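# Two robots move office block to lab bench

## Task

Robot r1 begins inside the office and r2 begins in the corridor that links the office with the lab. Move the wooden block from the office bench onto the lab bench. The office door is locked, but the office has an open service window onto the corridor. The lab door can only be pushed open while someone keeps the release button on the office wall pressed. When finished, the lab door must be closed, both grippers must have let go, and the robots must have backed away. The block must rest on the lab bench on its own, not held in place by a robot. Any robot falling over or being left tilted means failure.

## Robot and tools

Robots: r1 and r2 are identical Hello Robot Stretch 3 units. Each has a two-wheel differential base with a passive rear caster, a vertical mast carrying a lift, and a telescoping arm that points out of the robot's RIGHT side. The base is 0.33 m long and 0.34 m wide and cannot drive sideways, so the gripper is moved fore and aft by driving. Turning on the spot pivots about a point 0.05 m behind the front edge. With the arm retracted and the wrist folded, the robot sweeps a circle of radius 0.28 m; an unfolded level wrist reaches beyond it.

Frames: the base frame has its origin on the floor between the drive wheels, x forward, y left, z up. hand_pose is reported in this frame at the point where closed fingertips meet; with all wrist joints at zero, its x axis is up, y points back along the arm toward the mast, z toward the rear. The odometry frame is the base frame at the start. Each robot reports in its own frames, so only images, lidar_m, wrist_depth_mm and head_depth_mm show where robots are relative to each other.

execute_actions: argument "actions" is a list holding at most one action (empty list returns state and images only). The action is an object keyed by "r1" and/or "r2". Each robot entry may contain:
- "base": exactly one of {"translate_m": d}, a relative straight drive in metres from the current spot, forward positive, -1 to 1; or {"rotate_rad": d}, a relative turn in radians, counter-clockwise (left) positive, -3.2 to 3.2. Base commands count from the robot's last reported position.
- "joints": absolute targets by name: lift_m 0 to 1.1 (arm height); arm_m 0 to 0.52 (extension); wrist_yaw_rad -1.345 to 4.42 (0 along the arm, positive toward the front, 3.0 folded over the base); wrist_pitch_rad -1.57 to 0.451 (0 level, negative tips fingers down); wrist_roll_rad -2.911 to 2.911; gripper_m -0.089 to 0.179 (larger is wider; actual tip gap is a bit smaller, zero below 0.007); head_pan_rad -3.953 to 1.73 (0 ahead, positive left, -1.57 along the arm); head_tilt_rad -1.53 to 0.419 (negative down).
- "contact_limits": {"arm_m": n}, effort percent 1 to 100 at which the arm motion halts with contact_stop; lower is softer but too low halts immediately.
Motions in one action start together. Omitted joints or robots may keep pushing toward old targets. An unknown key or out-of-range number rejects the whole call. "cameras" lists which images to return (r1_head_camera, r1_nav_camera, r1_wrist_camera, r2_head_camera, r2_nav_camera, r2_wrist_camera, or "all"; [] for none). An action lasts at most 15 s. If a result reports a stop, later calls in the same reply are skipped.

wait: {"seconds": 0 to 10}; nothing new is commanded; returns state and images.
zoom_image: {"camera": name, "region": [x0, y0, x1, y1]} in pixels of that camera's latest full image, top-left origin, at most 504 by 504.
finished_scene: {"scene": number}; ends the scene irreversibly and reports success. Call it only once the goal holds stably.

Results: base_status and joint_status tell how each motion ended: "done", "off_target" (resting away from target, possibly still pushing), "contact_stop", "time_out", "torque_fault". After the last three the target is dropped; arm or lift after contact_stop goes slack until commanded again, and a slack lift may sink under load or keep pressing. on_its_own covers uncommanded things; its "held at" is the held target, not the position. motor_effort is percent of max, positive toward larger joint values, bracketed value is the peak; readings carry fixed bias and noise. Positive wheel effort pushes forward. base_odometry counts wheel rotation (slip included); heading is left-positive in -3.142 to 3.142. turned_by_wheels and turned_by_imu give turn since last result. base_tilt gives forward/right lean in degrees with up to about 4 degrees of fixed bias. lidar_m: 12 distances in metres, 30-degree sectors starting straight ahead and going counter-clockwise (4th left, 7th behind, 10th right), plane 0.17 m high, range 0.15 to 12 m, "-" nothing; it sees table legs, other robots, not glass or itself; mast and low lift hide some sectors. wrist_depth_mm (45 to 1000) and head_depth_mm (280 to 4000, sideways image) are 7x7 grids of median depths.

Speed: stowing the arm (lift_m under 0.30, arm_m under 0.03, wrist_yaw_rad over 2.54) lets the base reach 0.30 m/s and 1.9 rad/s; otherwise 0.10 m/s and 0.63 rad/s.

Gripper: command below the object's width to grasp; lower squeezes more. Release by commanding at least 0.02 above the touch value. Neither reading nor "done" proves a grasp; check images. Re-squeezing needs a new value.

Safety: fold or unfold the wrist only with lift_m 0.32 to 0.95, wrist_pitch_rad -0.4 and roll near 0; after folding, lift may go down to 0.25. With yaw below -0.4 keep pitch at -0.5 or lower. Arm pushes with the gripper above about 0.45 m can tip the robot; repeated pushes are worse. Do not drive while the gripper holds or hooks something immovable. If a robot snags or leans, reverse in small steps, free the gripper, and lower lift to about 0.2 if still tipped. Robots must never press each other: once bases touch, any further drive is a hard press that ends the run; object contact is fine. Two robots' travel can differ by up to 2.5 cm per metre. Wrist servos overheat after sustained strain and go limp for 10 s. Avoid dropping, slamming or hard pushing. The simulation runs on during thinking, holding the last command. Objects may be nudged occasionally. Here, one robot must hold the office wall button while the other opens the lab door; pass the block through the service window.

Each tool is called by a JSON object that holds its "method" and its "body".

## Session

{"method": "execute_actions", "body": {"actions": []}}

Scene clock: 0.00 s.
r1.base_odometry: x=+0.000 y=+0.000 heading=+0.000 (m, m, rad; r1's odometry frame)
r1.turned_by_wheels: +0.000 (rad since the last result)
r1.turned_by_imu: +0.000 (rad since the last result)
r1.base_tilt: forward=-0.2 right=+1.9 (deg)
r1.lidar_m: 0.91 0.90 1.09 1.33 1.33 1.62 3.08 2.28 1.02 3.41 1.63 1.02
r1.head_depth_mm: 902 908 917 918 927 935 941 / 885 892 897 903 911 915 923 / 870 876 882 891 894 901 908 / 856 863 867 873 878 885 892 / 842 846 855 855 863 871 875 / 827 834 837 841 850 853 859 / 817 820 824 827 817 810 816
r1.base_status: not commanded
r1.joint_positions: lift_m=+0.418 arm_m=+0.002 wrist_yaw_rad=+3.101 wrist_pitch_rad=-0.324 wrist_roll_rad=-0.006 gripper_m=+0.037 head_pan_rad=-0.020 head_tilt_rad=+0.007
r1.joint_status: not commanded
r1.motor_effort: left_wheel=+0 right_wheel=+1 lift_m=+23 arm_m=+0 wrist_yaw_rad=+0 wrist_pitch_rad=+4 wrist_roll_rad=+0 gripper_m=-1 head_pan_rad=-1 head_tilt_rad=+1 (%)
r1.hand_pose: x=-0.0118 y=+0.0882 z=+0.4523 quat_wxyz=(+0.128, +0.697, +0.101, +0.698) (m; r1's base frame)
r1.wrist_depth_mm: - - - - - - 912 / - - - - - - 915 / - - - - - - 925 / - - - - - - 945 / 875 868 - 902 930 931 921 / 707 719 - 761 787 793 788 / 611 618 - 643 651 650 680
r2.base_odometry: x=+0.000 y=+0.000 heading=+0.000 (m, m, rad; r2's odometry frame)
r2.turned_by_wheels: +0.000 (rad since the last result)
r2.turned_by_imu: +0.000 (rad since the last result)
r2.base_tilt: forward=-0.3 right=-0.5 (deg)
r2.lidar_m: 0.93 0.80 0.79 0.82 0.98 1.77 1.63 1.03 0.93 0.94 1.02 0.92
r2.head_depth_mm: 835 837 833 840 838 845 843 / 870 871 874 877 877 878 880 / 905 907 913 918 917 922 921 / 952 960 956 962 960 962 964 / 993 1000 1004 1004 1008 1014 1011 / 1047 1055 1056 1061 1057 1062 1069 / 1014 1024 1038 1059 1075 1095 1096
r2.base_status: not commanded
r2.joint_positions: lift_m=+0.377 arm_m=-0.001 wrist_yaw_rad=+3.064 wrist_pitch_rad=-0.397 wrist_roll_rad=+0.006 gripper_m=+0.037 head_pan_rad=-0.009 head_tilt_rad=-0.007
r2.joint_status: not commanded
r2.motor_effort: left_wheel=+1 right_wheel=+0 lift_m=+26 arm_m=+0 wrist_yaw_rad=+0 wrist_pitch_rad=+6 wrist_roll_rad=+0 gripper_m=+0 head_pan_rad=+1 head_tilt_rad=+0 (%)
r2.hand_pose: x=-0.0037 y=+0.0824 z=+0.3943 quat_wxyz=(+0.167, +0.700, +0.112, +0.685) (m; r2's base frame)
r2.wrist_depth_mm: 933 872 828 789 744 686 592 / - 953 911 875 787 741 636 / - - - 918 843 798 678 / 955 976 967 955 918 822 709 / 760 758 - 781 777 764 753 / 624 632 - 625 638 638 636 / 526 532 535 541 539 539 545
pictures: r1_head_camera (sideways: a quarter turn clockwise sets it upright), r1_nav_camera (sideways: a quarter turn counterclockwise sets it upright), r1_wrist_camera, r2_head_camera (sideways: a quarter turn clockwise sets it upright), r2_nav_camera (sideways: a quarter turn counterclockwise sets it upright), r2_wrist_camera
Images, in order (width x height): r1_head_camera 896x504, r1_nav_camera 672x504, r1_wrist_camera 644x364, r2_head_camera 896x504, r2_nav_camera 672x504, r2_wrist_camera 644x364.

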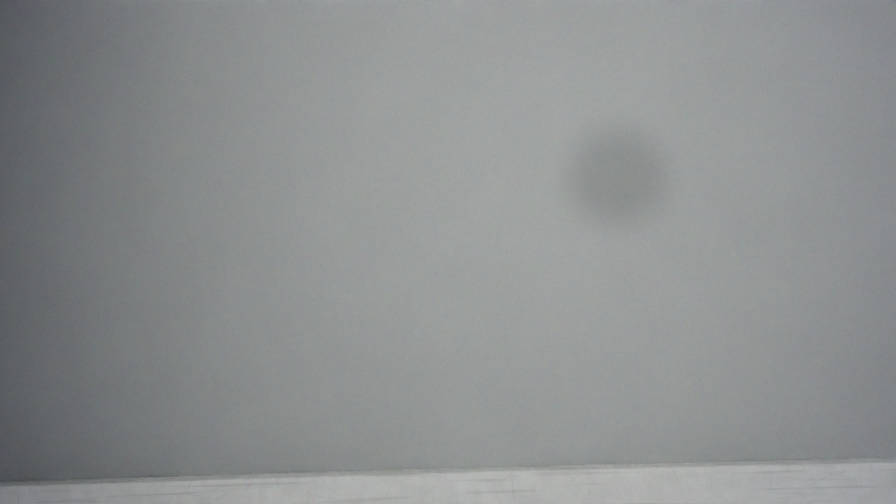

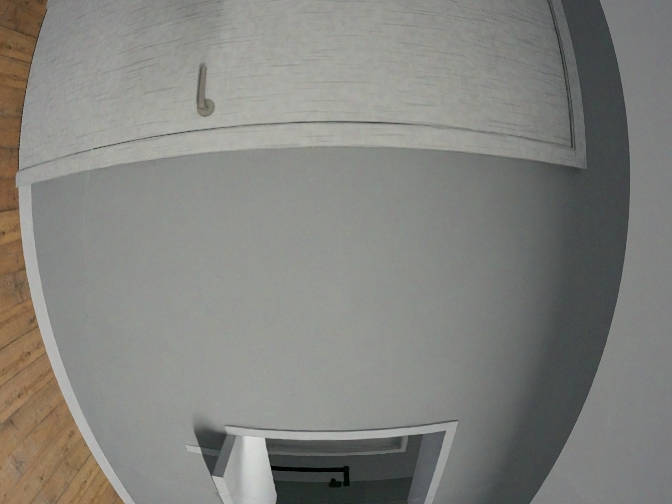

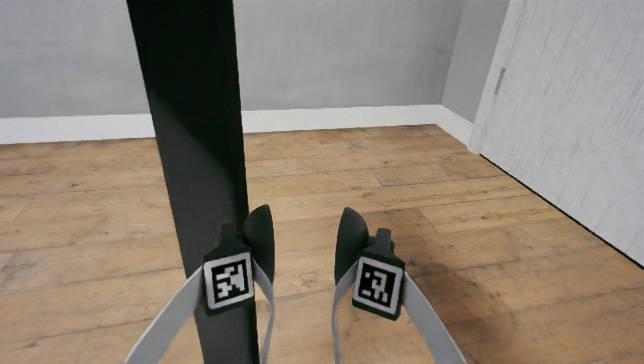

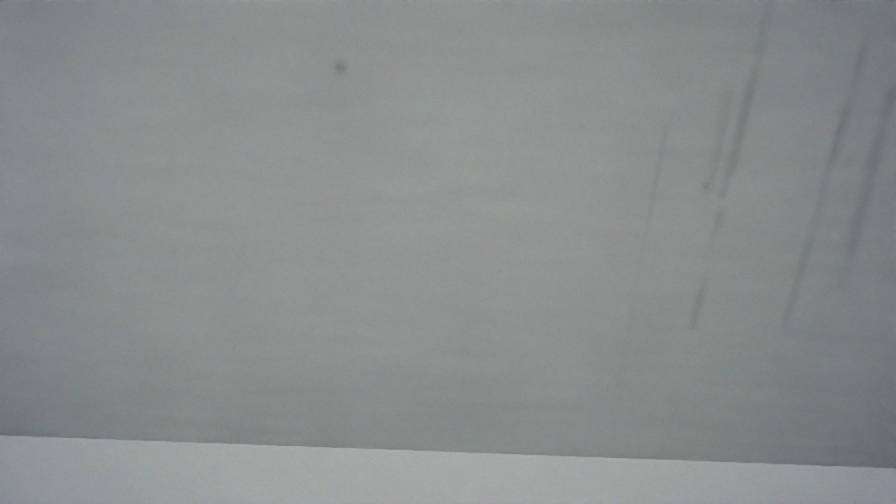

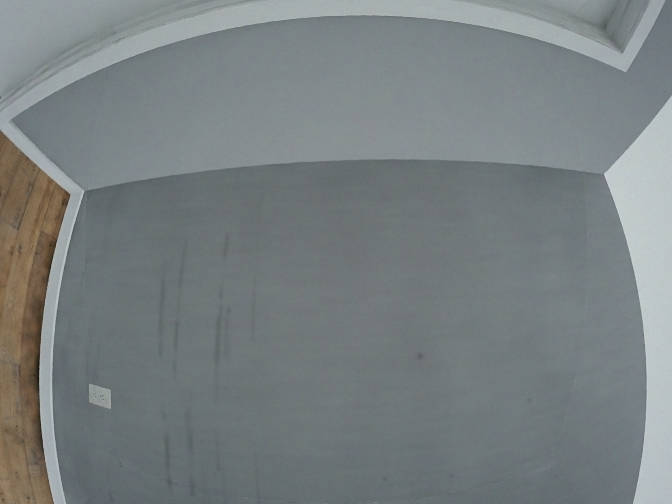

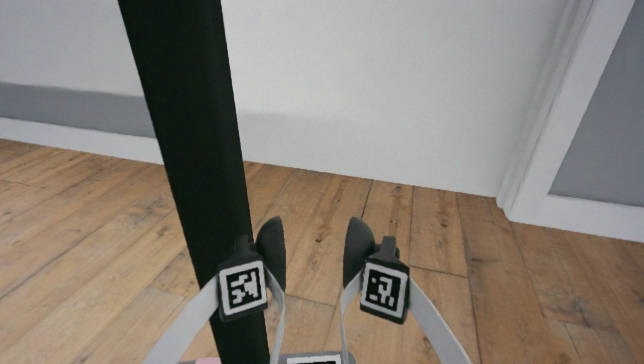

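{"method": "execute_actions", "body": {"actions": [{"r1":{"base":{"rotate_rad":-2.95},"joints":{"head_pan_rad":0.7,"head_tilt_rad":-0.4}},"r2":{"base":{"rotate_rad":-0.26},"joints":{"head_pan_rad":-2.2,"head_tilt_rad":-0.3}}}], "cameras": ["r1_head_camera","r2_head_camera","r1_nav_camera","r2_nav_camera"]}}

Scene clock: 11.10 s.
r1.base_odometry: x=+0.000 y=+0.000 heading=-2.950 (m, m, rad; r1's odometry frame)
r1.turned_by_wheels: -2.950 (rad since the last result)
r1.turned_by_imu: -2.994 (rad since the last result)
r1.base_tilt: forward=-0.2 right=+1.9 (deg)
r1.lidar_m: 3.39 1.02 1.04 3.42 1.31 0.95 0.90 0.92 1.25 1.32 1.37 1.86
r1.head_depth_mm: 2968 3169 2129 2775 2085 1602 1302 / 3196 3386 2173 2512 2095 1608 1311 / 3416 3704 2199 1427 2098 1613 1311 / 3754 - - 1261 1240 1513 1314 / 3829 - - 1277 2040 1626 1323 / 3485 3705 - 1469 1953 1635 1323 / 3208 3411 3570 2581 2049 1639 1333
r1.base_status: done
r1.joint_positions: lift_m=+0.418 arm_m=+0.002 wrist_yaw_rad=+3.101 wrist_pitch_rad=-0.324 wrist_roll_rad=-0.006 gripper_m=+0.037 head_pan_rad=+0.693 head_tilt_rad=-0.395
r1.joint_status: all done
r1.motor_effort: left_wheel=+3(9) right_wheel=-3(4) lift_m=+23(23) arm_m=+0(0) wrist_yaw_rad=+0(0) wrist_pitch_rad=+4(4) wrist_roll_rad=+0(0) gripper_m=+0(0) head_pan_rad=+3(29) head_tilt_rad=-3(32) (%)
r1.hand_pose: x=-0.0118 y=+0.0882 z=+0.4523 quat_wxyz=(+0.128, +0.697, +0.101, +0.698) (m; r1's base frame)
r1.wrist_depth_mm: - - - - - - - / - - - - - - - / - - - - - - - / - - - - - - - / 838 874 - 906 914 922 966 / 705 733 - 737 777 785 793 / 615 609 - 637 642 666 680
r2.base_odometry: x=+0.000 y=+0.000 heading=-0.260 (m, m, rad; r2's odometry frame)
r2.turned_by_wheels: -0.260 (rad since the last result)
r2.turned_by_imu: -0.260 (rad since the last result)
r2.base_tilt: forward=-0.3 right=-0.6 (deg)
r2.lidar_m: 0.92 0.96 0.79 0.82 0.87 1.16 2.71 1.21 0.95 0.93 1.00 0.94
r2.head_depth_mm: 3947 - - 1313 1497 1668 1465 / 998 1068 - 1267 1374 1514 1467 / 938 1010 1086 1167 1275 1392 1449 / 889 950 1022 1090 1176 1284 1362 / 847 898 968 1028 1100 1200 1298 / 802 855 902 967 1031 1108 1210 / 768 809 859 907 973 1042 1124
r2.base_status: done
r2.joint_positions: lift_m=+0.377 arm_m=-0.001 wrist_yaw_rad=+3.064 wrist_pitch_rad=-0.397 wrist_roll_rad=+0.006 gripper_m=+0.037 head_pan_rad=-2.193 head_tilt_rad=-0.296
r2.joint_status: all done
r2.motor_effort: left_wheel=+2(5) right_wheel=-2(4) lift_m=+26(26) arm_m=+0(1) wrist_yaw_rad=+1(0) wrist_pitch_rad=+5(6) wrist_roll_rad=+0(1) gripper_m=+0(0) head_pan_rad=-3(48) head_tilt_rad=-2(18) (%)
r2.hand_pose: x=-0.0037 y=+0.0824 z=+0.3943 quat_wxyz=(+0.167, +0.700, +0.112, +0.685) (m; r2's base frame)
r2.wrist_depth_mm: 710 778 775 759 774 686 678 / 759 819 828 825 811 749 744 / 851 871 903 899 880 814 799 / 908 900 956 959 919 870 870 / 743 754 - 791 764 762 779 / 627 640 - 633 645 634 639 / 531 536 536 531 542 542 547
pictures: r1_head_camera (sideways: a quarter turn clockwise sets it upright), r1_nav_camera (sideways: a quarter turn counterclockwise sets it upright), r2_head_camera (sideways: a quarter turn clockwise sets it upright), r2_nav_camera (sideways: a quarter turn counterclockwise sets it upright)
Images, in order (width x height): r1_head_camera 896x504, r1_nav_camera 672x504, r2_head_camera 896x504, r2_nav_camera 672x504.

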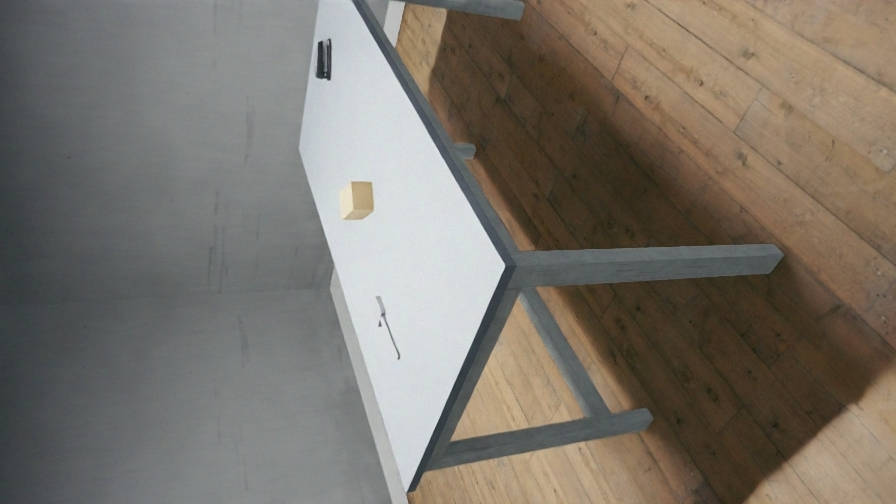

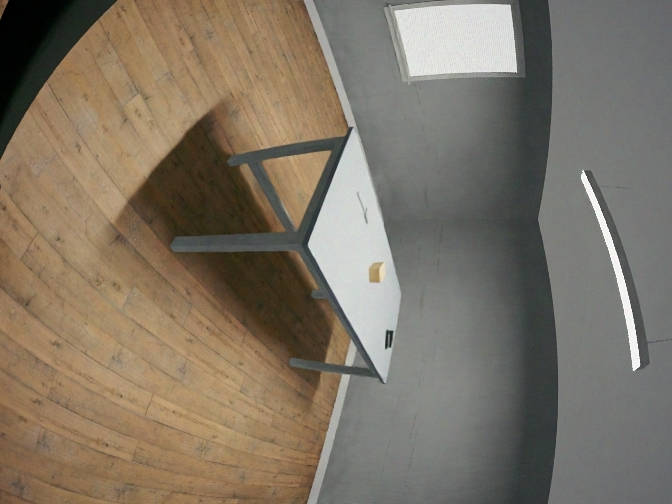

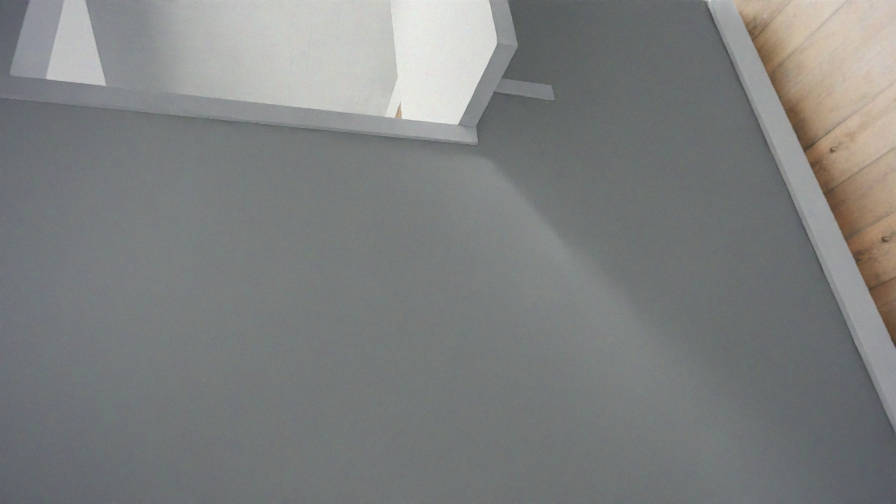

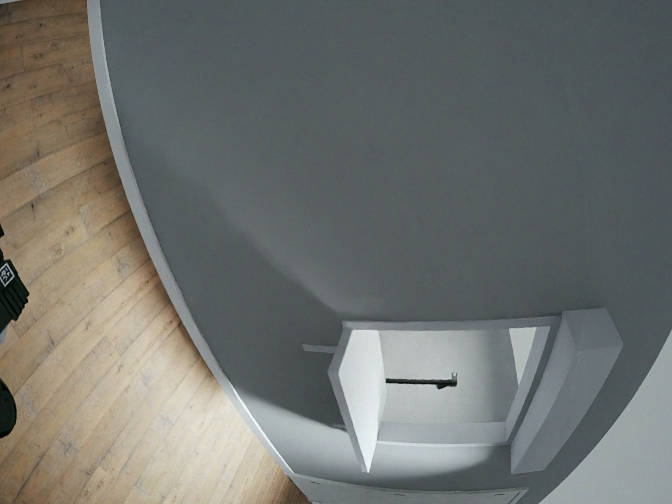

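{"method": "execute_actions", "body": {"actions": [{"r1":{"base":{"rotate_rad":0.14},"joints":{"lift_m":0.27,"wrist_pitch_rad":-0.4}},"r2":{"base":{"rotate_rad":0.08},"joints":{"lift_m":0.27,"wrist_pitch_rad":-0.4}}}], "cameras": []}}

{"method": "execute_actions", "body": {"actions": [{"r1":{"base":{"translate_m":1.0}},"r2":{"base":{"translate_m":-1.0}}}], "cameras": []}}

{"method": "execute_actions", "body": {"actions": [{"r1":{"base":{"translate_m":0.95}},"r2":{"base":{"translate_m":-0.3}}}], "cameras": []}}

{"method": "execute_actions", "body": {"actions": [{"r1":{"base":{"rotate_rad":2.96},"joints":{"head_pan_rad":-1.57,"head_tilt_rad":-0.6}},"r2":{"base":{"rotate_rad":-0.08},"joints":{"head_pan_rad":-1.57,"head_tilt_rad":-0.4}}}], "cameras": ["r1_head_camera","r2_head_camera"]}}

Scene clock: 19.43 s.
r1.base_odometry: x=+0.000 y=+0.000 heading=-2.810 (m, m, rad; r1's odometry frame)
r1.turned_by_wheels: +0.140 (rad since the last result)
r1.turned_by_imu: +0.143 (rad since the last result)
r1.base_tilt: forward=-0.2 right=+2.0 (deg)
r1.lidar_m: 2.27 1.02 1.54 2.41 1.16 0.92 0.90 0.97 1.34 1.33 1.44 2.18
r1.head_depth_mm: 3216 3367 2137 1513 2073 1597 1303 / 3530 3742 2173 1328 2079 1608 1306 / 3848 - - 1253 1234 1383 1311 / 3708 - - 1345 2021 1613 1324 / 3431 3658 - 1566 1912 1629 1324 / 3189 3410 3651 2721 2117 1637 1326 / 2961 3152 3366 3026 2138 1643 1330
r1.base_status: done
r1.joint_positions: lift_m=+0.270 arm_m=+0.002 wrist_yaw_rad=+3.101 wrist_pitch_rad=-0.413 wrist_roll_rad=-0.006 gripper_m=+0.037 head_pan_rad=+0.693 head_tilt_rad=-0.395
r1.joint_status: all done
r1.motor_effort: left_wheel=-3(8) right_wheel=+3(7) lift_m=+18(19) arm_m=-1(0) wrist_yaw_rad=+0(0) wrist_pitch_rad=+4(4) wrist_roll_rad=+0(0) gripper_m=-1(1) head_pan_rad=+3(3) head_tilt_rad=-3(3) (%)
r1.hand_pose: x=-0.0122 y=+0.0780 z=+0.2840 quat_wxyz=(+0.159, +0.692, +0.132, +0.691) (m; r1's base frame)
r1.wrist_depth_mm: - - - - - - - / - - - - - - - / 832 844 892 917 953 973 - / 671 666 692 711 722 758 777 / 549 567 - 587 600 610 617 / 477 510 - - 509 511 519 / - - - - 436 448 450
r2.base_odometry: x=+0.000 y=+0.000 heading=-0.180 (m, m, rad; r2's odometry frame)
r2.turned_by_wheels: +0.080 (rad since the last result)
r2.turned_by_imu: +0.082 (rad since the last result)
r2.base_tilt: forward=-0.3 right=-0.5 (deg)
r2.lidar_m: 0.92 0.91 0.79 0.82 0.90 1.29 2.23 1.14 0.94 0.93 1.03 0.93
r2.head_depth_mm: 994 - - 1311 1369 1510 1469 / 941 1006 1088 1181 1275 1409 1473 / 899 959 1027 1104 1203 1318 1396 / 857 912 973 1047 1134 1229 1340 / 819 873 927 994 1070 1162 1261 / 787 834 886 947 1021 1098 1194 / 756 800 851 903 960 1032 1113
r2.base_status: done
r2.joint_positions: lift_m=+0.270 arm_m=-0.001 wrist_yaw_rad=+3.064 wrist_pitch_rad=-0.413 wrist_roll_rad=+0.006 gripper_m=+0.037 head_pan_rad=-2.193 head_tilt_rad=-0.297
r2.joint_status: all done
r2.motor_effort: left_wheel=-2(3) right_wheel=+3(3) lift_m=+16(26) arm_m=-1(1) wrist_yaw_rad=+0(0) wrist_pitch_rad=+5(6) wrist_roll_rad=+0(0) gripper_m=+0(0) head_pan_rad=-4(3) head_tilt_rad=-2(2) (%)
r2.hand_pose: x=-0.0038 y=+0.0805 z=+0.2843 quat_wxyz=(+0.172, +0.699, +0.118, +0.684) (m; r2's base frame)
r2.wrist_depth_mm: 740 766 771 763 751 669 641 / 820 832 849 833 815 730 703 / 865 882 907 902 870 779 750 / 740 752 750 746 744 756 765 / 592 591 - 618 595 602 599 / 486 507 - - 506 491 497 / 426 - - - 422 419 424
pictures: none
No camera images: the call's "cameras" was empty. Leave "cameras" out to get every camera's image.

Scene clock: 24.37 s.
r1.base_odometry: x=-0.946 y=-0.325 heading=-2.810 (m, m, rad; r1's odometry frame)
r1.turned_by_wheels: +0.000 (rad since the last result)
r1.turned_by_imu: +0.007 (rad since the last result)
r1.base_tilt: forward=-0.1 right=+1.9 (deg)
r1.lidar_m: 2.40 1.30 1.23 0.61 0.62 1.93 1.90 1.84 1.48 1.46 1.59 2.42
r1.head_depth_mm: 2294 2440 2587 1250 1848 1553 1304 / 2521 2674 2875 1243 1920 1608 1307 / 2742 2954 3158 1253 1000 1616 1311 / 3076 3371 3567 1261 917 1615 1318 / 3283 3523 3747 1266 883 1520 1318 / 3120 3263 3481 1283 890 756 1326 / 2867 3043 3220 1290 892 706 1331
r1.base_status: done
r1.joint_positions: lift_m=+0.270 arm_m=+0.002 wrist_yaw_rad=+3.101 wrist_pitch_rad=-0.413 wrist_roll_rad=-0.006 gripper_m=+0.037 head_pan_rad=+0.693 head_tilt_rad=-0.396
r1.joint_status: not commanded
r1.motor_effort: left_wheel=-3(10) right_wheel=+3(10) lift_m=+18(18) arm_m=+0(1) wrist_yaw_rad=+1(0) wrist_pitch_rad=+4(4) wrist_roll_rad=+0(0) gripper_m=-1(1) head_pan_rad=+2(2) head_tilt_rad=-2(3) (%)
r1.hand_pose: x=-0.0122 y=+0.0780 z=+0.2840 quat_wxyz=(+0.159, +0.692, +0.132, +0.691) (m; r1's base frame)
r1.wrist_depth_mm: - - - - - - - / - - - - - - - / 837 852 878 911 938 972 - / 669 665 729 719 733 755 766 / 557 567 - 583 601 606 627 / 483 510 - - 516 514 526 / - - - - 437 448 451
r2.base_odometry: x=-0.984 y=+0.179 heading=-0.180 (m, m, rad; r2's odometry frame)
r2.turned_by_wheels: +0.000 (rad since the last result)
r2.turned_by_imu: +0.003 (rad since the last result)
r2.base_tilt: forward=-0.3 right=-0.5 (deg)
r2.lidar_m: 1.90 1.21 0.91 0.91 1.01 1.59 1.81 0.93 0.76 0.76 0.84 1.33
r2.head_depth_mm: 928 953 973 1028 842 1224 1345 / - - - 1184 790 1139 1265 / - - - 1275 779 1063 1171 / - - - 3025 772 993 1093 / - - - 2686 770 935 1014 / - - - 2567 763 870 958 / - - - 2505 753 618 896
r2.base_status: done
r2.joint_positions: lift_m=+0.270 arm_m=-0.001 wrist_yaw_rad=+3.064 wrist_pitch_rad=-0.413 wrist_roll_rad=+0.006 gripper_m=+0.037 head_pan_rad=-2.193 head_tilt_rad=-0.297
r2.joint_status: not commanded
r2.motor_effort: left_wheel=-1(8) right_wheel=+2(4) lift_m=+16(16) arm_m=+0(1) wrist_yaw_rad=+0(0) wrist_pitch_rad=+6(5) wrist_roll_rad=+0(0) gripper_m=+0(1) head_pan_rad=-3(4) head_tilt_rad=-2(1) (%)
r2.hand_pose: x=-0.0038 y=+0.0805 z=+0.2843 quat_wxyz=(+0.172, +0.699, +0.118, +0.684) (m; r2's base frame)
r2.wrist_depth_mm: 924 912 876 850 835 840 851 / - - 943 928 896 918 925 / - - 991 964 933 974 961 / 731 749 748 754 743 756 756 / 582 592 - 621 594 603 603 / 488 511 - - 504 495 501 / 426 - - - 418 424 422
pictures: none
No camera images: the call's "cameras" was empty. Leave "cameras" out to get every camera's image.

Scene clock: 29.23 s.
r1.base_odometry: x=-1.844 y=-0.635 heading=-2.810 (m, m, rad; r1's odometry frame)
r1.turned_by_wheels: +0.000 (rad since the last result)
r1.turned_by_imu: +0.007 (rad since the last result)
r1.base_tilt: forward=-0.1 right=+1.9 (deg)
r1.lidar_m: 1.46 1.60 0.49 1.09 1.18 1.24 2.85 1.99 1.60 1.59 1.73 1.48
r1.head_depth_mm: 1397 1486 1573 1688 1810 1597 1305 / 1528 1629 1749 1884 1970 1604 1310 / 1691 1818 1961 2131 2084 1606 1312 / 1882 2053 2232 2458 2101 1620 1320 / 2140 2353 2590 2755 2102 702 704 / 2473 2747 3086 3036 2114 682 600 / 2715 2901 3050 3023 895 684 555
r1.base_status: done
r1.joint_positions: lift_m=+0.270 arm_m=+0.002 wrist_yaw_rad=+3.101 wrist_pitch_rad=-0.413 wrist_roll_rad=-0.006 gripper_m=+0.037 head_pan_rad=+0.693 head_tilt_rad=-0.396
r1.joint_status: not commanded
r1.motor_effort: left_wheel=-3(10) right_wheel=+3(12) lift_m=+18(18) arm_m=+0(0) wrist_yaw_rad=+0(0) wrist_pitch_rad=+4(4) wrist_roll_rad=+0(0) gripper_m=+0(1) head_pan_rad=+3(3) head_tilt_rad=-2(2) (%)
r1.hand_pose: x=-0.0122 y=+0.0780 z=+0.2840 quat_wxyz=(+0.159, +0.692, +0.132, +0.691) (m; r1's base frame)
r1.wrist_depth_mm: - - - - - - - / - - - - - 549 - / 841 865 906 910 916 848 - / 675 669 706 702 723 686 750 / 554 568 - 579 600 615 612 / 480 503 - - 518 515 523 / - - - - 441 441 447
r2.base_odometry: x=-1.279 y=+0.233 heading=-0.180 (m, m, rad; r2's odometry frame)
r2.turned_by_wheels: +0.000 (rad since the last result)
r2.turned_by_imu: +0.001 (rad since the last result)
r2.base_tilt: forward=-0.3 right=-0.5 (deg)
r2.lidar_m: 2.20 1.27 0.97 0.96 1.06 1.69 1.64 0.86 0.71 0.71 0.78 1.24
r2.head_depth_mm: 738 794 861 932 1023 1135 1274 / 700 751 810 872 932 1043 1175 / 750 773 800 855 779 982 1089 / - - - - 771 635 1007 / - - - 3919 768 603 941 / - - - 2722 758 574 889 / - - - 3710 753 549 836
r2.base_status: done
r2.joint_positions: lift_m=+0.270 arm_m=-0.001 wrist_yaw_rad=+3.064 wrist_pitch_rad=-0.413 wrist_roll_rad=+0.006 gripper_m=+0.037 head_pan_rad=-2.193 head_tilt_rad=-0.297
r2.joint_status: not commanded
r2.motor_effort: left_wheel=-2(8) right_wheel=+2(5) lift_m=+16(16) arm_m=-1(0) wrist_yaw_rad=+0(0) wrist_pitch_rad=+6(5) wrist_roll_rad=+0(0) gripper_m=+0(0) head_pan_rad=-3(4) head_tilt_rad=-2(2) (%)
r2.hand_pose: x=-0.0038 y=+0.0805 z=+0.2843 quat_wxyz=(+0.172, +0.699, +0.118, +0.684) (m; r2's base frame)
r2.wrist_depth_mm: 961 954 921 881 875 857 848 / - - - 963 956 925 908 / - - - - 974 968 - / 738 740 741 751 772 756 767 / 584 589 - 623 593 597 598 / 493 505 - - 506 497 494 / 429 - - - 422 423 423
pictures: none
No camera images: the call's "cameras" was empty. Leave "cameras" out to get every camera's image.

Scene clock: 32.40 s.
r1.base_odometry: x=-1.844 y=-0.635 heading=+0.150 (m, m, rad; r1's odometry frame)
r1.turned_by_wheels: +2.960 (rad since the last result)
r1.turned_by_imu: +2.993 (rad since the last result)
r1.base_tilt: forward=-0.1 right=+1.9 (deg)
r1.lidar_m: 2.85 2.34 1.67 1.59 1.64 1.53 1.46 1.50 0.49 1.09 1.12 1.24
r1.head_depth_mm: 2593 2867 2854 905 688 725 1096 / 2619 2935 2898 877 690 1310 1165 / 2602 2912 2928 886 694 1311 1175 / 2635 2891 2957 888 697 1320 1179 / 2605 2934 2990 894 700 1325 1182 / 2621 2931 2992 901 703 1328 1187 / 2628 2936 3027 904 705 1334 1194
r1.base_status: done
r1.joint_positions: lift_m=+0.270 arm_m=+0.002 wrist_yaw_rad=+3.101 wrist_pitch_rad=-0.413 wrist_roll_rad=-0.006 gripper_m=+0.037 head_pan_rad=-1.563 head_tilt_rad=-0.593
r1.joint_status: all done
r1.motor_effort: left_wheel=-3(14) right_wheel=+2(13) lift_m=+18(18) arm_m=-1(1) wrist_yaw_rad=+0(0) wrist_pitch_rad=+4(4) wrist_roll_rad=+0(0) gripper_m=+0(1) head_pan_rad=-2(29) head_tilt_rad=-4(24) (%)
r1.hand_pose: x=-0.0122 y=+0.0779 z=+0.2840 quat_wxyz=(+0.159, +0.692, +0.132, +0.691) (m; r1's base frame)
r1.wrist_depth_mm: - - - - - - - / - - - - - - - / 826 858 891 935 926 951 - / 659 682 695 719 739 744 774 / 557 567 - 594 607 606 630 / 475 509 - - 517 515 522 / - - - - 435 448 449
r2.base_odometry: x=-1.279 y=+0.233 heading=-0.260 (m, m, rad; r2's odometry frame)
r2.turned_by_wheels: -0.080 (rad since the last result)
r2.turned_by_imu: -0.080 (rad since the last result)
r2.base_tilt: forward=-0.4 right=-0.5 (deg)
r2.lidar_m: 2.20 1.35 0.98 0.96 1.03 1.52 2.00 0.92 0.72 0.71 0.76 1.12
r2.head_depth_mm: - - - 997 669 855 956 / - - 3584 982 665 870 981 / - - 3526 979 663 891 1004 / - - - 966 658 910 1027 / - - - 954 653 932 1049 / - - - 953 647 952 1079 / - - - 942 644 977 1112
r2.base_status: done
r2.joint_positions: lift_m=+0.270 arm_m=-0.001 wrist_yaw_rad=+3.064 wrist_pitch_rad=-0.413 wrist_roll_rad=+0.006 gripper_m=+0.037 head_pan_rad=-1.577 head_tilt_rad=-0.395
r2.joint_status: all done
r2.motor_effort: left_wheel=+2(6) right_wheel=-2(5) lift_m=+15(16) arm_m=-1(1) wrist_yaw_rad=+0(0) wrist_pitch_rad=+6(6) wrist_roll_rad=+0(0) gripper_m=+0(0) head_pan_rad=+5(44) head_tilt_rad=-3(11) (%)
r2.hand_pose: x=-0.0038 y=+0.0805 z=+0.2843 quat_wxyz=(+0.172, +0.699, +0.118, +0.684) (m; r2's base frame)
r2.wrist_depth_mm: 910 904 904 898 901 873 958 / - 994 966 951 961 949 - / - - - - - - - / 730 742 752 750 763 756 769 / 578 590 - 614 594 601 601 / 486 505 - - 503 500 499 / 428 - - - 420 424 422
pictures: r1_head_camera (sideways: a quarter turn clockwise sets it upright), r2_head_camera (sideways: a quarter turn clockwise sets it upright)
Images, in order (width x height): r1_head_camera 896x504, r2_head_camera 896x504.

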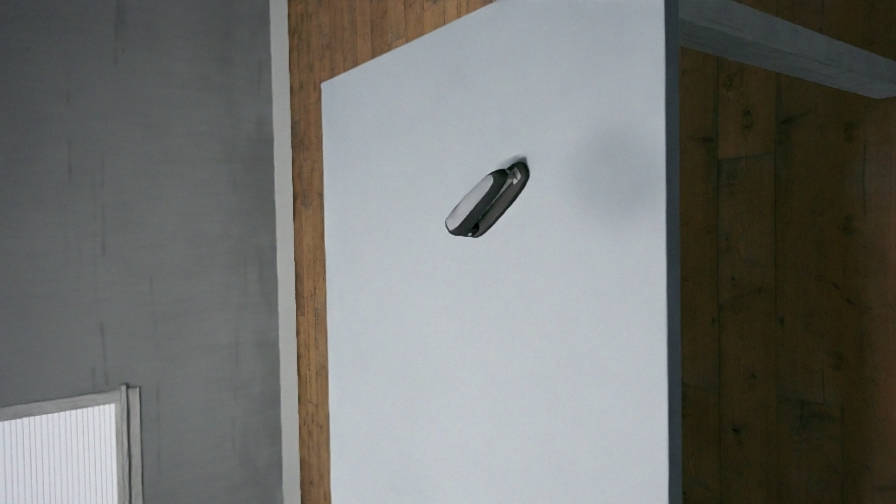

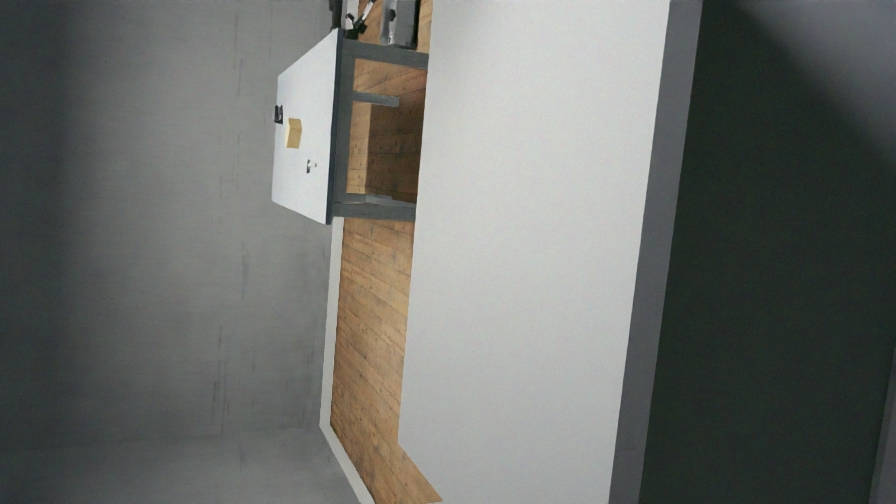

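{"method": "execute_actions", "body": {"actions": [{"r1":{"base":{"translate_m":0.45},"joints":{"lift_m":0.93}},"r2":{"base":{"rotate_rad":-0.04},"joints":{"lift_m":0.93}}}], "cameras": ["r1_head_camera"]}}

{"method": "execute_actions", "body": {"actions": [{"r1":{"joints":{"wrist_yaw_rad":0.0,"gripper_m":0.179}},"r2":{"joints":{"wrist_yaw_rad":0.0,"gripper_m":0.179}}}], "cameras": ["r1_head_camera","r1_wrist_camera","r2_wrist_camera"]}}

Scene clock: 48.50 s.
r1.base_odometry: x=-1.399 y=-0.567 heading=+0.150 (m, m, rad; r1's odometry frame)
r1.turned_by_wheels: +0.000 (rad since the last result)
r1.turned_by_imu: +0.004 (rad since the last result)
r1.base_tilt: forward=-0.1 right=+1.9 (deg)
r1.lidar_m: 2.39 2.36 1.68 1.60 1.65 1.99 1.91 0.80 1.13 1.07 1.11 0.82
r1.head_depth_mm: 2594 2882 2864 873 731 - 1117 / 2612 2906 2881 877 689 - - / 2623 2889 2935 882 693 - - / 2606 2921 2941 864 695 - - / 2611 2904 2988 841 701 - - / 2632 2916 3003 901 704 1302 1188 / 2636 2908 3012 907 708 1308 1194
r1.base_status: done
r1.joint_positions: lift_m=+0.930 arm_m=+0.002 wrist_yaw_rad=+3.101 wrist_pitch_rad=-0.413 wrist_roll_rad=-0.006 gripper_m=+0.037 head_pan_rad=-1.563 head_tilt_rad=-0.593
r1.joint_status: all done
r1.motor_effort: left_wheel=-3(13) right_wheel=+3(10) lift_m=+27(31) arm_m=-1(1) wrist_yaw_rad=+0(1) wrist_pitch_rad=+4(4) wrist_roll_rad=+0(0) gripper_m=+0(0) head_pan_rad=-2(3) head_tilt_rad=-4(4) (%)
r1.hand_pose: x=-0.0122 y=+0.0779 z=+0.9434 quat_wxyz=(+0.159, +0.692, +0.132, +0.691) (m; r1's base frame)
r1.wrist_depth_mm: - - - - - - - / - - - - - - - / - - - - - - - / - - - - - - - / - - - - - - - / - - - - - - - / - - - - - - -
r2.base_odometry: x=-1.279 y=+0.233 heading=-0.300 (m, m, rad; r2's odometry frame)
r2.turned_by_wheels: -0.040 (rad since the last result)
r2.turned_by_imu: -0.038 (rad since the last result)
r2.base_tilt: forward=-0.3 right=-0.5 (deg)
r2.lidar_m: 2.20 1.40 0.98 0.96 1.01 1.45 2.24 0.95 0.72 0.71 0.75 1.07
r2.head_depth_mm: - - - 992 671 715 - / - - 3570 980 665 879 - / - - 3524 981 663 894 967 / - - - 960 654 906 989 / - - - 955 652 920 999 / - - - 942 646 936 1046 / - - - 935 643 954 1089
r2.base_status: done
r2.joint_positions: lift_m=+0.930 arm_m=-0.001 wrist_yaw_rad=+3.064 wrist_pitch_rad=-0.413 wrist_roll_rad=+0.006 gripper_m=+0.037 head_pan_rad=-1.577 head_tilt_rad=-0.396
r2.joint_status: all done
r2.motor_effort: left_wheel=+2(8) right_wheel=-2(6) lift_m=+35(44) arm_m=+0(1) wrist_yaw_rad=+0(0) wrist_pitch_rad=+6(5) wrist_roll_rad=+0(0) gripper_m=+0(0) head_pan_rad=+4(4) head_tilt_rad=-2(3) (%)
r2.hand_pose: x=-0.0038 y=+0.0804 z=+0.9433 quat_wxyz=(+0.172, +0.699, +0.118, +0.684) (m; r2's base frame)
r2.wrist_depth_mm: 866 872 883 897 901 912 967 / 938 962 950 976 980 - - / - - - - - - - / - - - - - - - / - - - - - - - / - - - - - - - / - - - - - - -
pictures: r1_head_camera (sideways: a quarter turn clockwise sets it upright)
Images, in order (width x height): r1_head_camera 896x504.

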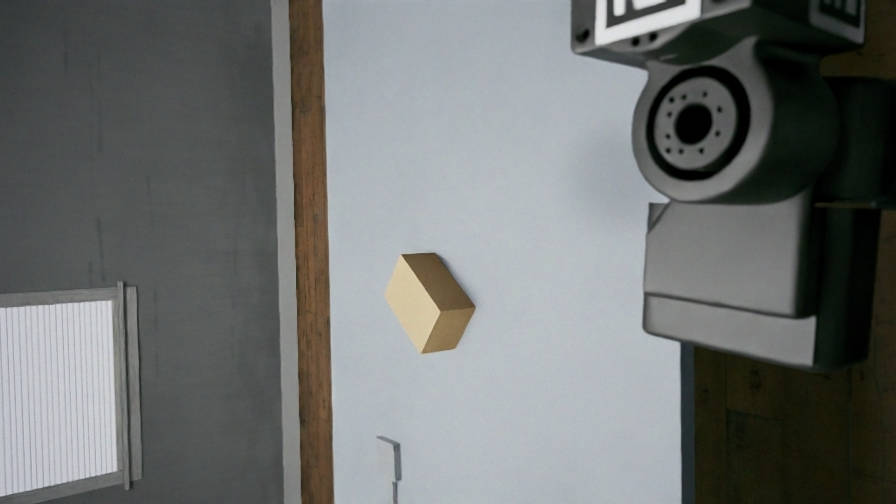

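Scene clock: 51.07 s.
r1.base_odometry: x=-1.399 y=-0.567 heading=+0.150 (m, m, rad; r1's odometry frame)
r1.turned_by_wheels: +0.000 (rad since the last result)
r1.turned_by_imu: +0.000 (rad since the last result)
r1.base_tilt: forward=-0.2 right=+1.9 (deg)
r1.lidar_m: 2.40 2.35 1.68 1.61 1.66 2.00 1.91 0.80 1.12 1.07 1.10 0.83
r1.head_depth_mm: 2590 2876 2865 870 732 - - / 2597 2890 2873 876 711 - - / 2596 2893 2940 882 - - - / 2607 2901 2952 867 718 1290 1181 / 2610 2893 2973 841 721 1293 1184 / 2608 2915 2962 902 704 1299 1184 / 2616 2912 3022 906 706 1301 1191
r1.base_status: not commanded
r1.joint_positions: lift_m=+0.930 arm_m=+0.002 wrist_yaw_rad=+0.002 wrist_pitch_rad=-0.413 wrist_roll_rad=-0.006 gripper_m=+0.179 head_pan_rad=-1.563 head_tilt_rad=-0.593
r1.joint_status: all done
r1.motor_effort: left_wheel=-3(3) right_wheel=+3(3) lift_m=+27(28) arm_m=+0(0) wrist_yaw_rad=-2(2) wrist_pitch_rad=+4(4) wrist_roll_rad=+0(0) gripper_m=+1(82) head_pan_rad=-3(2) head_tilt_rad=-4(3) (%)
r1.hand_pose: x=-0.0211 y=-0.3719 z=+0.9434 quat_wxyz=(+0.695, +0.147, -0.689, -0.144) (m; r1's base frame)
r1.wrist_depth_mm: - - - - - - - / 829 846 892 936 - - - / 609 634 572 676 702 727 746 / 492 508 517 538 539 551 525 / 426 417 428 437 447 469 464 / - 359 365 372 378 379 391 / 301 314 316 322 325 327 337
r2.base_odometry: x=-1.279 y=+0.233 heading=-0.300 (m, m, rad; r2's odometry frame)
r2.turned_by_wheels: +0.000 (rad since the last result)
r2.turned_by_imu: +0.001 (rad since the last result)
r2.base_tilt: forward=-0.3 right=-0.5 (deg)
r2.lidar_m: 2.20 1.40 0.99 0.96 1.01 1.45 2.24 0.95 0.73 0.71 0.75 1.07
r2.head_depth_mm: - - - 994 671 566 - / - - 3506 975 667 874 - / - - 3455 974 659 571 - / - - - 961 656 736 - / - - - 954 652 909 1043 / - - - 941 648 929 1062 / - - - 932 642 956 1085
r2.base_status: not commanded
r2.joint_positions: lift_m=+0.930 arm_m=-0.001 wrist_yaw_rad=+0.002 wrist_pitch_rad=-0.413 wrist_roll_rad=+0.006 gripper_m=+0.179 head_pan_rad=-1.577 head_tilt_rad=-0.396
r2.joint_status: all done
r2.motor_effort: left_wheel=+2(3) right_wheel=-2(2) lift_m=+35(34) arm_m=-1(1) wrist_yaw_rad=-1(1) wrist_pitch_rad=+6(5) wrist_roll_rad=+0(0) gripper_m=+0(89) head_pan_rad=+5(5) head_tilt_rad=-3(3) (%)
r2.hand_pose: x=-0.0210 y=-0.3689 z=+0.9433 quat_wxyz=(+0.690, +0.146, -0.694, -0.145) (m; r2's base frame)
r2.wrist_depth_mm: 530 - - - - - 506 / 523 582 586 594 597 605 487 / 373 370 380 378 383 388 392 / 297 293 292 286 282 283 284 / 636 618 618 602 587 434 559 / 709 714 708 677 660 659 629 / 897 839 807 789 749 751 715
pictures: r1_head_camera (sideways: a quarter turn clockwise sets it upright), r1_wrist_camera, r2_wrist_camera
Images, in order (width x height): r1_head_camera 896x504, r1_wrist_camera 644x364, r2_wrist_camera 644x364.

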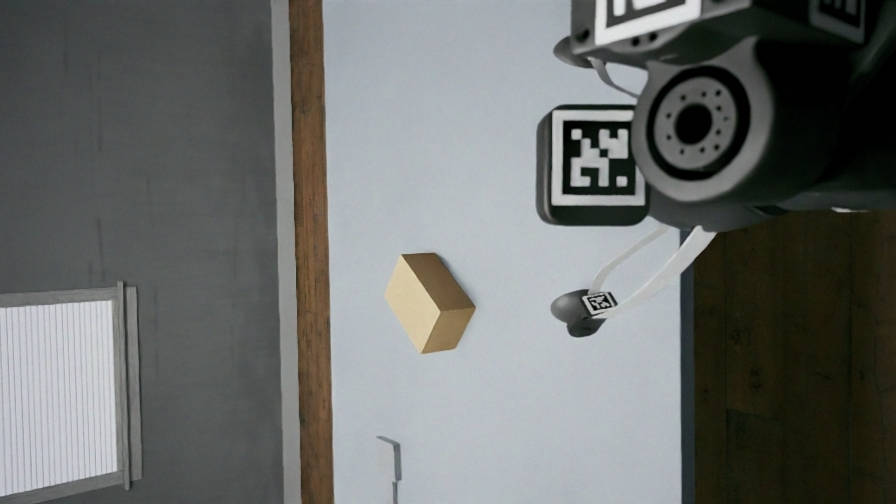

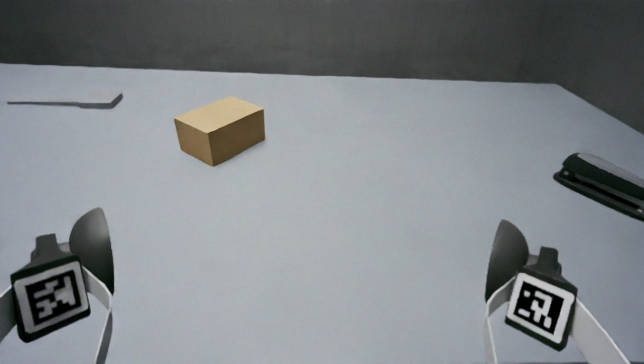

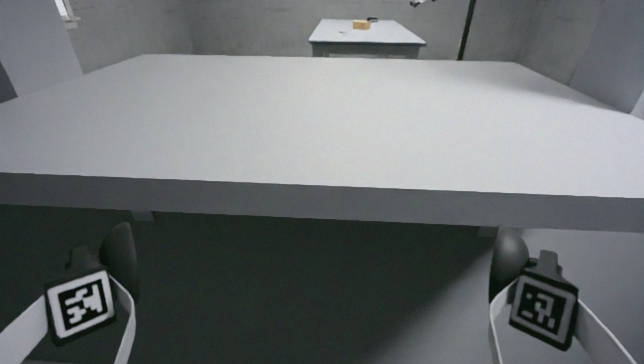

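{"method": "execute_actions", "body": {"actions": [{"r1":{"base":{"translate_m":0.14},"joints":{"lift_m":0.9,"wrist_pitch_rad":-0.5}},"r2":{"joints":{"lift_m":1.0}}}], "cameras": ["r1_head_camera","r1_wrist_camera","r2_head_camera"]}}

Scene clock: 65.70 s.
r1.base_odometry: x=-1.260 y=-0.547 heading=+0.149 (m, m, rad; r1's odometry frame)
r1.turned_by_wheels: +0.000 (rad since the last result)
r1.turned_by_imu: +0.001 (rad since the last result)
r1.base_tilt: forward=-0.1 right=+1.9 (deg)
r1.lidar_m: 2.26 2.30 1.69 1.61 1.66 2.15 2.05 0.92 1.12 1.07 1.10 0.71
r1.head_depth_mm: 2601 2867 2864 871 688 - - / 2581 2875 2900 877 701 - - / 2606 2898 2946 847 727 - - / 2601 2894 2943 855 698 1287 1180 / 2592 2910 2969 895 702 1323 1181 / 2623 2888 3014 900 702 1300 1191 / 2608 2928 3021 906 707 1306 1188
r1.base_status: done
r1.joint_positions: lift_m=+0.900 arm_m=+0.002 wrist_yaw_rad=+0.002 wrist_pitch_rad=-0.511 wrist_roll_rad=-0.006 gripper_m=+0.179 head_pan_rad=-1.563 head_tilt_rad=-0.593
r1.joint_status: all done
r1.motor_effort: left_wheel=-3(5) right_wheel=+2(6) lift_m=+18(24) arm_m=+0(1) wrist_yaw_rad=+0(2) wrist_pitch_rad=+3(4) wrist_roll_rad=+0(0) gripper_m=+0(1) head_pan_rad=-3(2) head_tilt_rad=-4(4) (%)
r1.hand_pose: x=-0.0212 y=-0.3586 z=+0.8926 quat_wxyz=(+0.687, +0.180, -0.681, -0.178) (m; r1's base frame)
r1.wrist_depth_mm: 741 793 799 850 - - - / 566 586 591 532 642 659 692 / 452 467 478 487 502 518 537 / 380 386 393 405 411 420 436 / 336 331 335 345 348 367 364 / - 289 294 300 305 307 316 / 993 - - - - - -
r2.base_odometry: x=-1.279 y=+0.233 heading=-0.300 (m, m, rad; r2's odometry frame)
r2.turned_by_wheels: +0.000 (rad since the last result)
r2.turned_by_imu: +0.001 (rad since the last result)
r2.base_tilt: forward=-0.3 right=-0.5 (deg)
r2.lidar_m: 2.20 1.40 0.98 0.96 1.02 1.45 2.24 0.95 0.72 0.71 0.75 1.07
r2.head_depth_mm: - - - 996 - - - / - - 3581 979 695 - - / - - 3459 976 725 - - / - - - 966 687 907 - / - - - 952 651 921 1041 / - - - 944 647 948 1067 / - - - 932 643 955 1087
r2.base_status: not commanded
r2.joint_positions: lift_m=+1.000 arm_m=-0.001 wrist_yaw_rad=+0.002 wrist_pitch_rad=-0.413 wrist_roll_rad=+0.006 gripper_m=+0.179 head_pan_rad=-1.577 head_tilt_rad=-0.396
r2.joint_status: all done
r2.motor_effort: left_wheel=+2(2) right_wheel=-2(2) lift_m=+35(40) arm_m=+0(0) wrist_yaw_rad=-1(2) wrist_pitch_rad=+6(5) wrist_roll_rad=+0(0) gripper_m=+1(0) head_pan_rad=+4(5) head_tilt_rad=-1(3) (%)
r2.hand_pose: x=-0.0211 y=-0.3689 z=+1.0133 quat_wxyz=(+0.690, +0.146, -0.694, -0.145) (m; r2's base frame)
r2.wrist_depth_mm: 532 - - - - - 497 / 538 - - - - - 497 / 513 545 553 553 568 563 500 / 404 408 410 412 413 414 414 / 337 337 329 327 326 338 329 / 722 708 703 681 660 658 634 / 901 828 809 785 758 737 721
pictures: r1_head_camera (sideways: a quarter turn clockwise sets it upright), r1_wrist_camera, r2_head_camera (sideways: a quarter turn clockwise sets it upright)
Images, in order (width x height): r1_head_camera 896x504, r1_wrist_camera 644x364, r2_head_camera 896x504.

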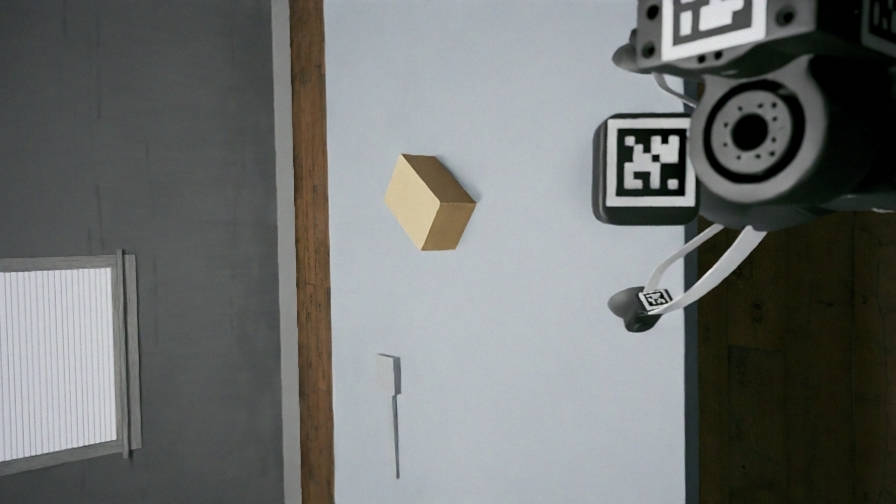

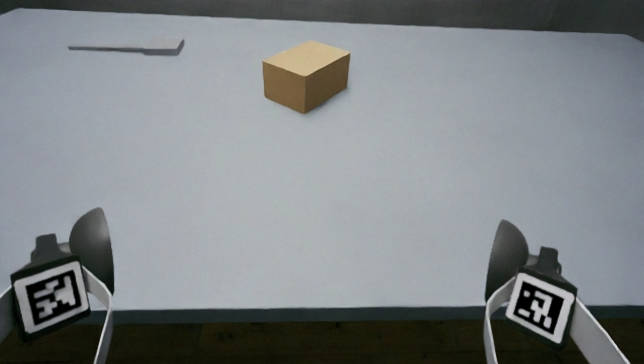

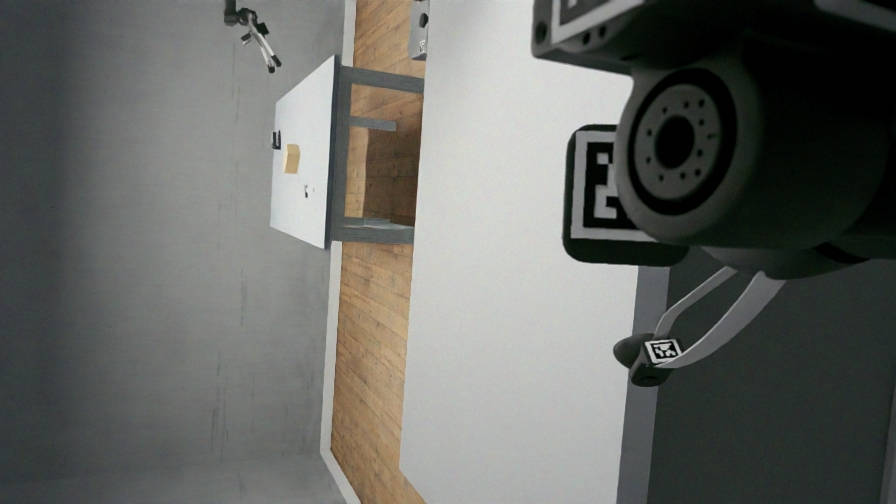

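{"method": "execute_actions", "body": {"actions": [{"r1":{"base":{"translate_m":-0.19},"joints":{"lift_m":0.88,"wrist_pitch_rad":-0.22,"wrist_yaw_rad":0.9,"arm_m":0.47}}}], "cameras": ["r1_head_camera","r1_wrist_camera"]}}

Scene clock: 76.43 s.
r1.base_odometry: x=-1.448 y=-0.575 heading=+0.149 (m, m, rad; r1's odometry frame)
r1.turned_by_wheels: +0.000 (rad since the last result)
r1.turned_by_imu: +0.000 (rad since the last result)
r1.base_tilt: forward=-0.2 right=+2.0 (deg)
r1.lidar_m: 2.44 2.35 1.68 1.60 1.65 1.95 1.86 0.76 1.13 1.08 1.11 0.87
r1.head_depth_mm: 2592 2893 3051 - 685 1276 1167 / 2601 2896 - 878 689 1278 1175 / 2596 2891 - 883 694 1286 1173 / 2617 2894 3090 883 695 1288 1175 / 2606 2919 3035 857 700 1288 1182 / 2619 2914 3022 865 703 1301 1190 / 2613 2928 3018 906 707 1308 1194
r1.base_status: done
r1.joint_positions: lift_m=+0.880 arm_m=+0.470 wrist_yaw_rad=+0.899 wrist_pitch_rad=-0.240 wrist_roll_rad=-0.006 gripper_m=+0.179 head_pan_rad=-1.563 head_tilt_rad=-0.593
r1.joint_status: all done
r1.motor_effort: left_wheel=-3(9) right_wheel=+2(4) lift_m=+17(15) arm_m=+3(0) wrist_yaw_rad=+2(2) wrist_pitch_rad=+6(7) wrist_roll_rad=+0(0) gripper_m=-1(0) head_pan_rad=-2(2) head_tilt_rad=-4(4) (%)
r1.hand_pose: x=+0.1689 y=-0.7660 z=+0.9346 quat_wxyz=(+0.671, +0.381, -0.593, +0.230) (m; r1's base frame)
r1.wrist_depth_mm: - - - - - - - / - - - - - - - / - - 914 - - - - / 585 595 615 636 - - - / 471 464 469 478 488 - - / - 371 378 384 391 398 422 / 302 314 255 249 330 332 339
r2.base_odometry: x=-1.279 y=+0.233 heading=-0.300 (m, m, rad; r2's odometry frame)
r2.turned_by_wheels: +0.000 (rad since the last result)
r2.turned_by_imu: +0.002 (rad since the last result)
r2.base_tilt: forward=-0.3 right=-0.5 (deg)
r2.lidar_m: 2.20 1.40 0.99 0.96 1.01 1.45 2.24 0.95 0.73 0.71 0.75 1.07
r2.head_depth_mm: - - - 995 - - - / - - 3526 987 694 - - / - - 3475 973 729 - - / - - - 964 688 905 - / - - - 958 653 921 1045 / - - - 944 650 940 1068 / - - - 936 641 953 1084
r2.base_status: not commanded
r2.joint_positions: lift_m=+1.000 arm_m=-0.001 wrist_yaw_rad=+0.002 wrist_pitch_rad=-0.413 wrist_roll_rad=+0.006 gripper_m=+0.179 head_pan_rad=-1.577 head_tilt_rad=-0.396
r2.joint_status: not commanded
r2.motor_effort: left_wheel=+2(2) right_wheel=-2(2) lift_m=+35(34) arm_m=-1(0) wrist_yaw_rad=-1(1) wrist_pitch_rad=+6(6) wrist_roll_rad=+0(0) gripper_m=+0(0) head_pan_rad=+5(4) head_tilt_rad=-3(2) (%)
r2.hand_pose: x=-0.0211 y=-0.3689 z=+1.0133 quat_wxyz=(+0.690, +0.146, -0.694, -0.145) (m; r2's base frame)
r2.wrist_depth_mm: 535 - - - - - 499 / 538 - - - - - 493 / 511 550 552 557 558 568 494 / 406 407 408 410 412 414 420 / 336 334 329 323 326 334 329 / 732 712 684 688 675 646 630 / 890 839 802 787 758 748 712
pictures: r1_head_camera (sideways: a quarter turn clockwise sets it upright), r1_wrist_camera
Images, in order (width x height): r1_head_camera 896x504, r1_wrist_camera 644x364.

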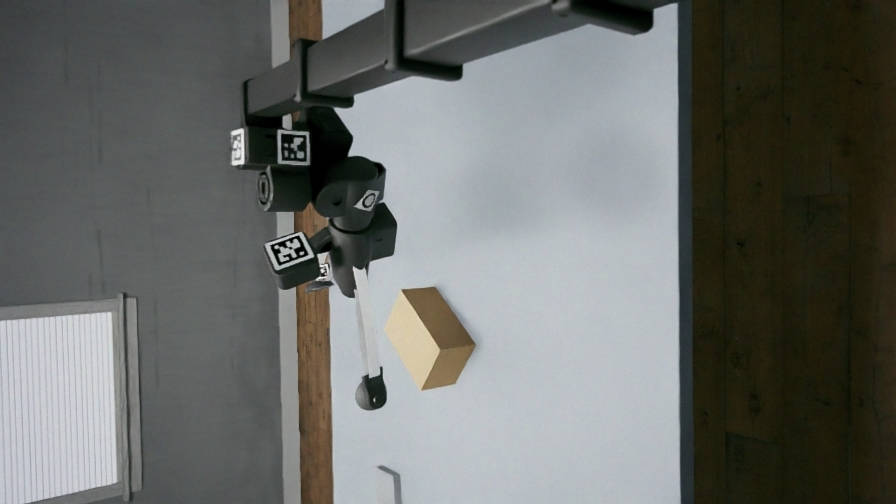

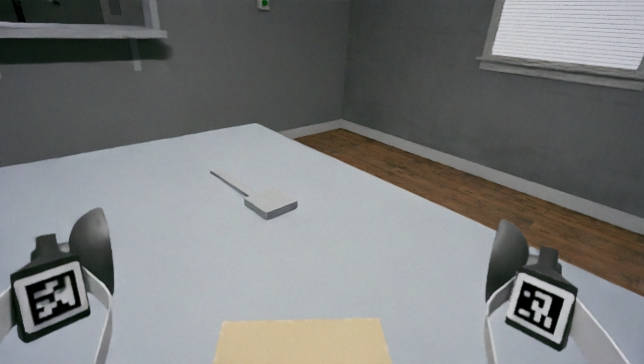

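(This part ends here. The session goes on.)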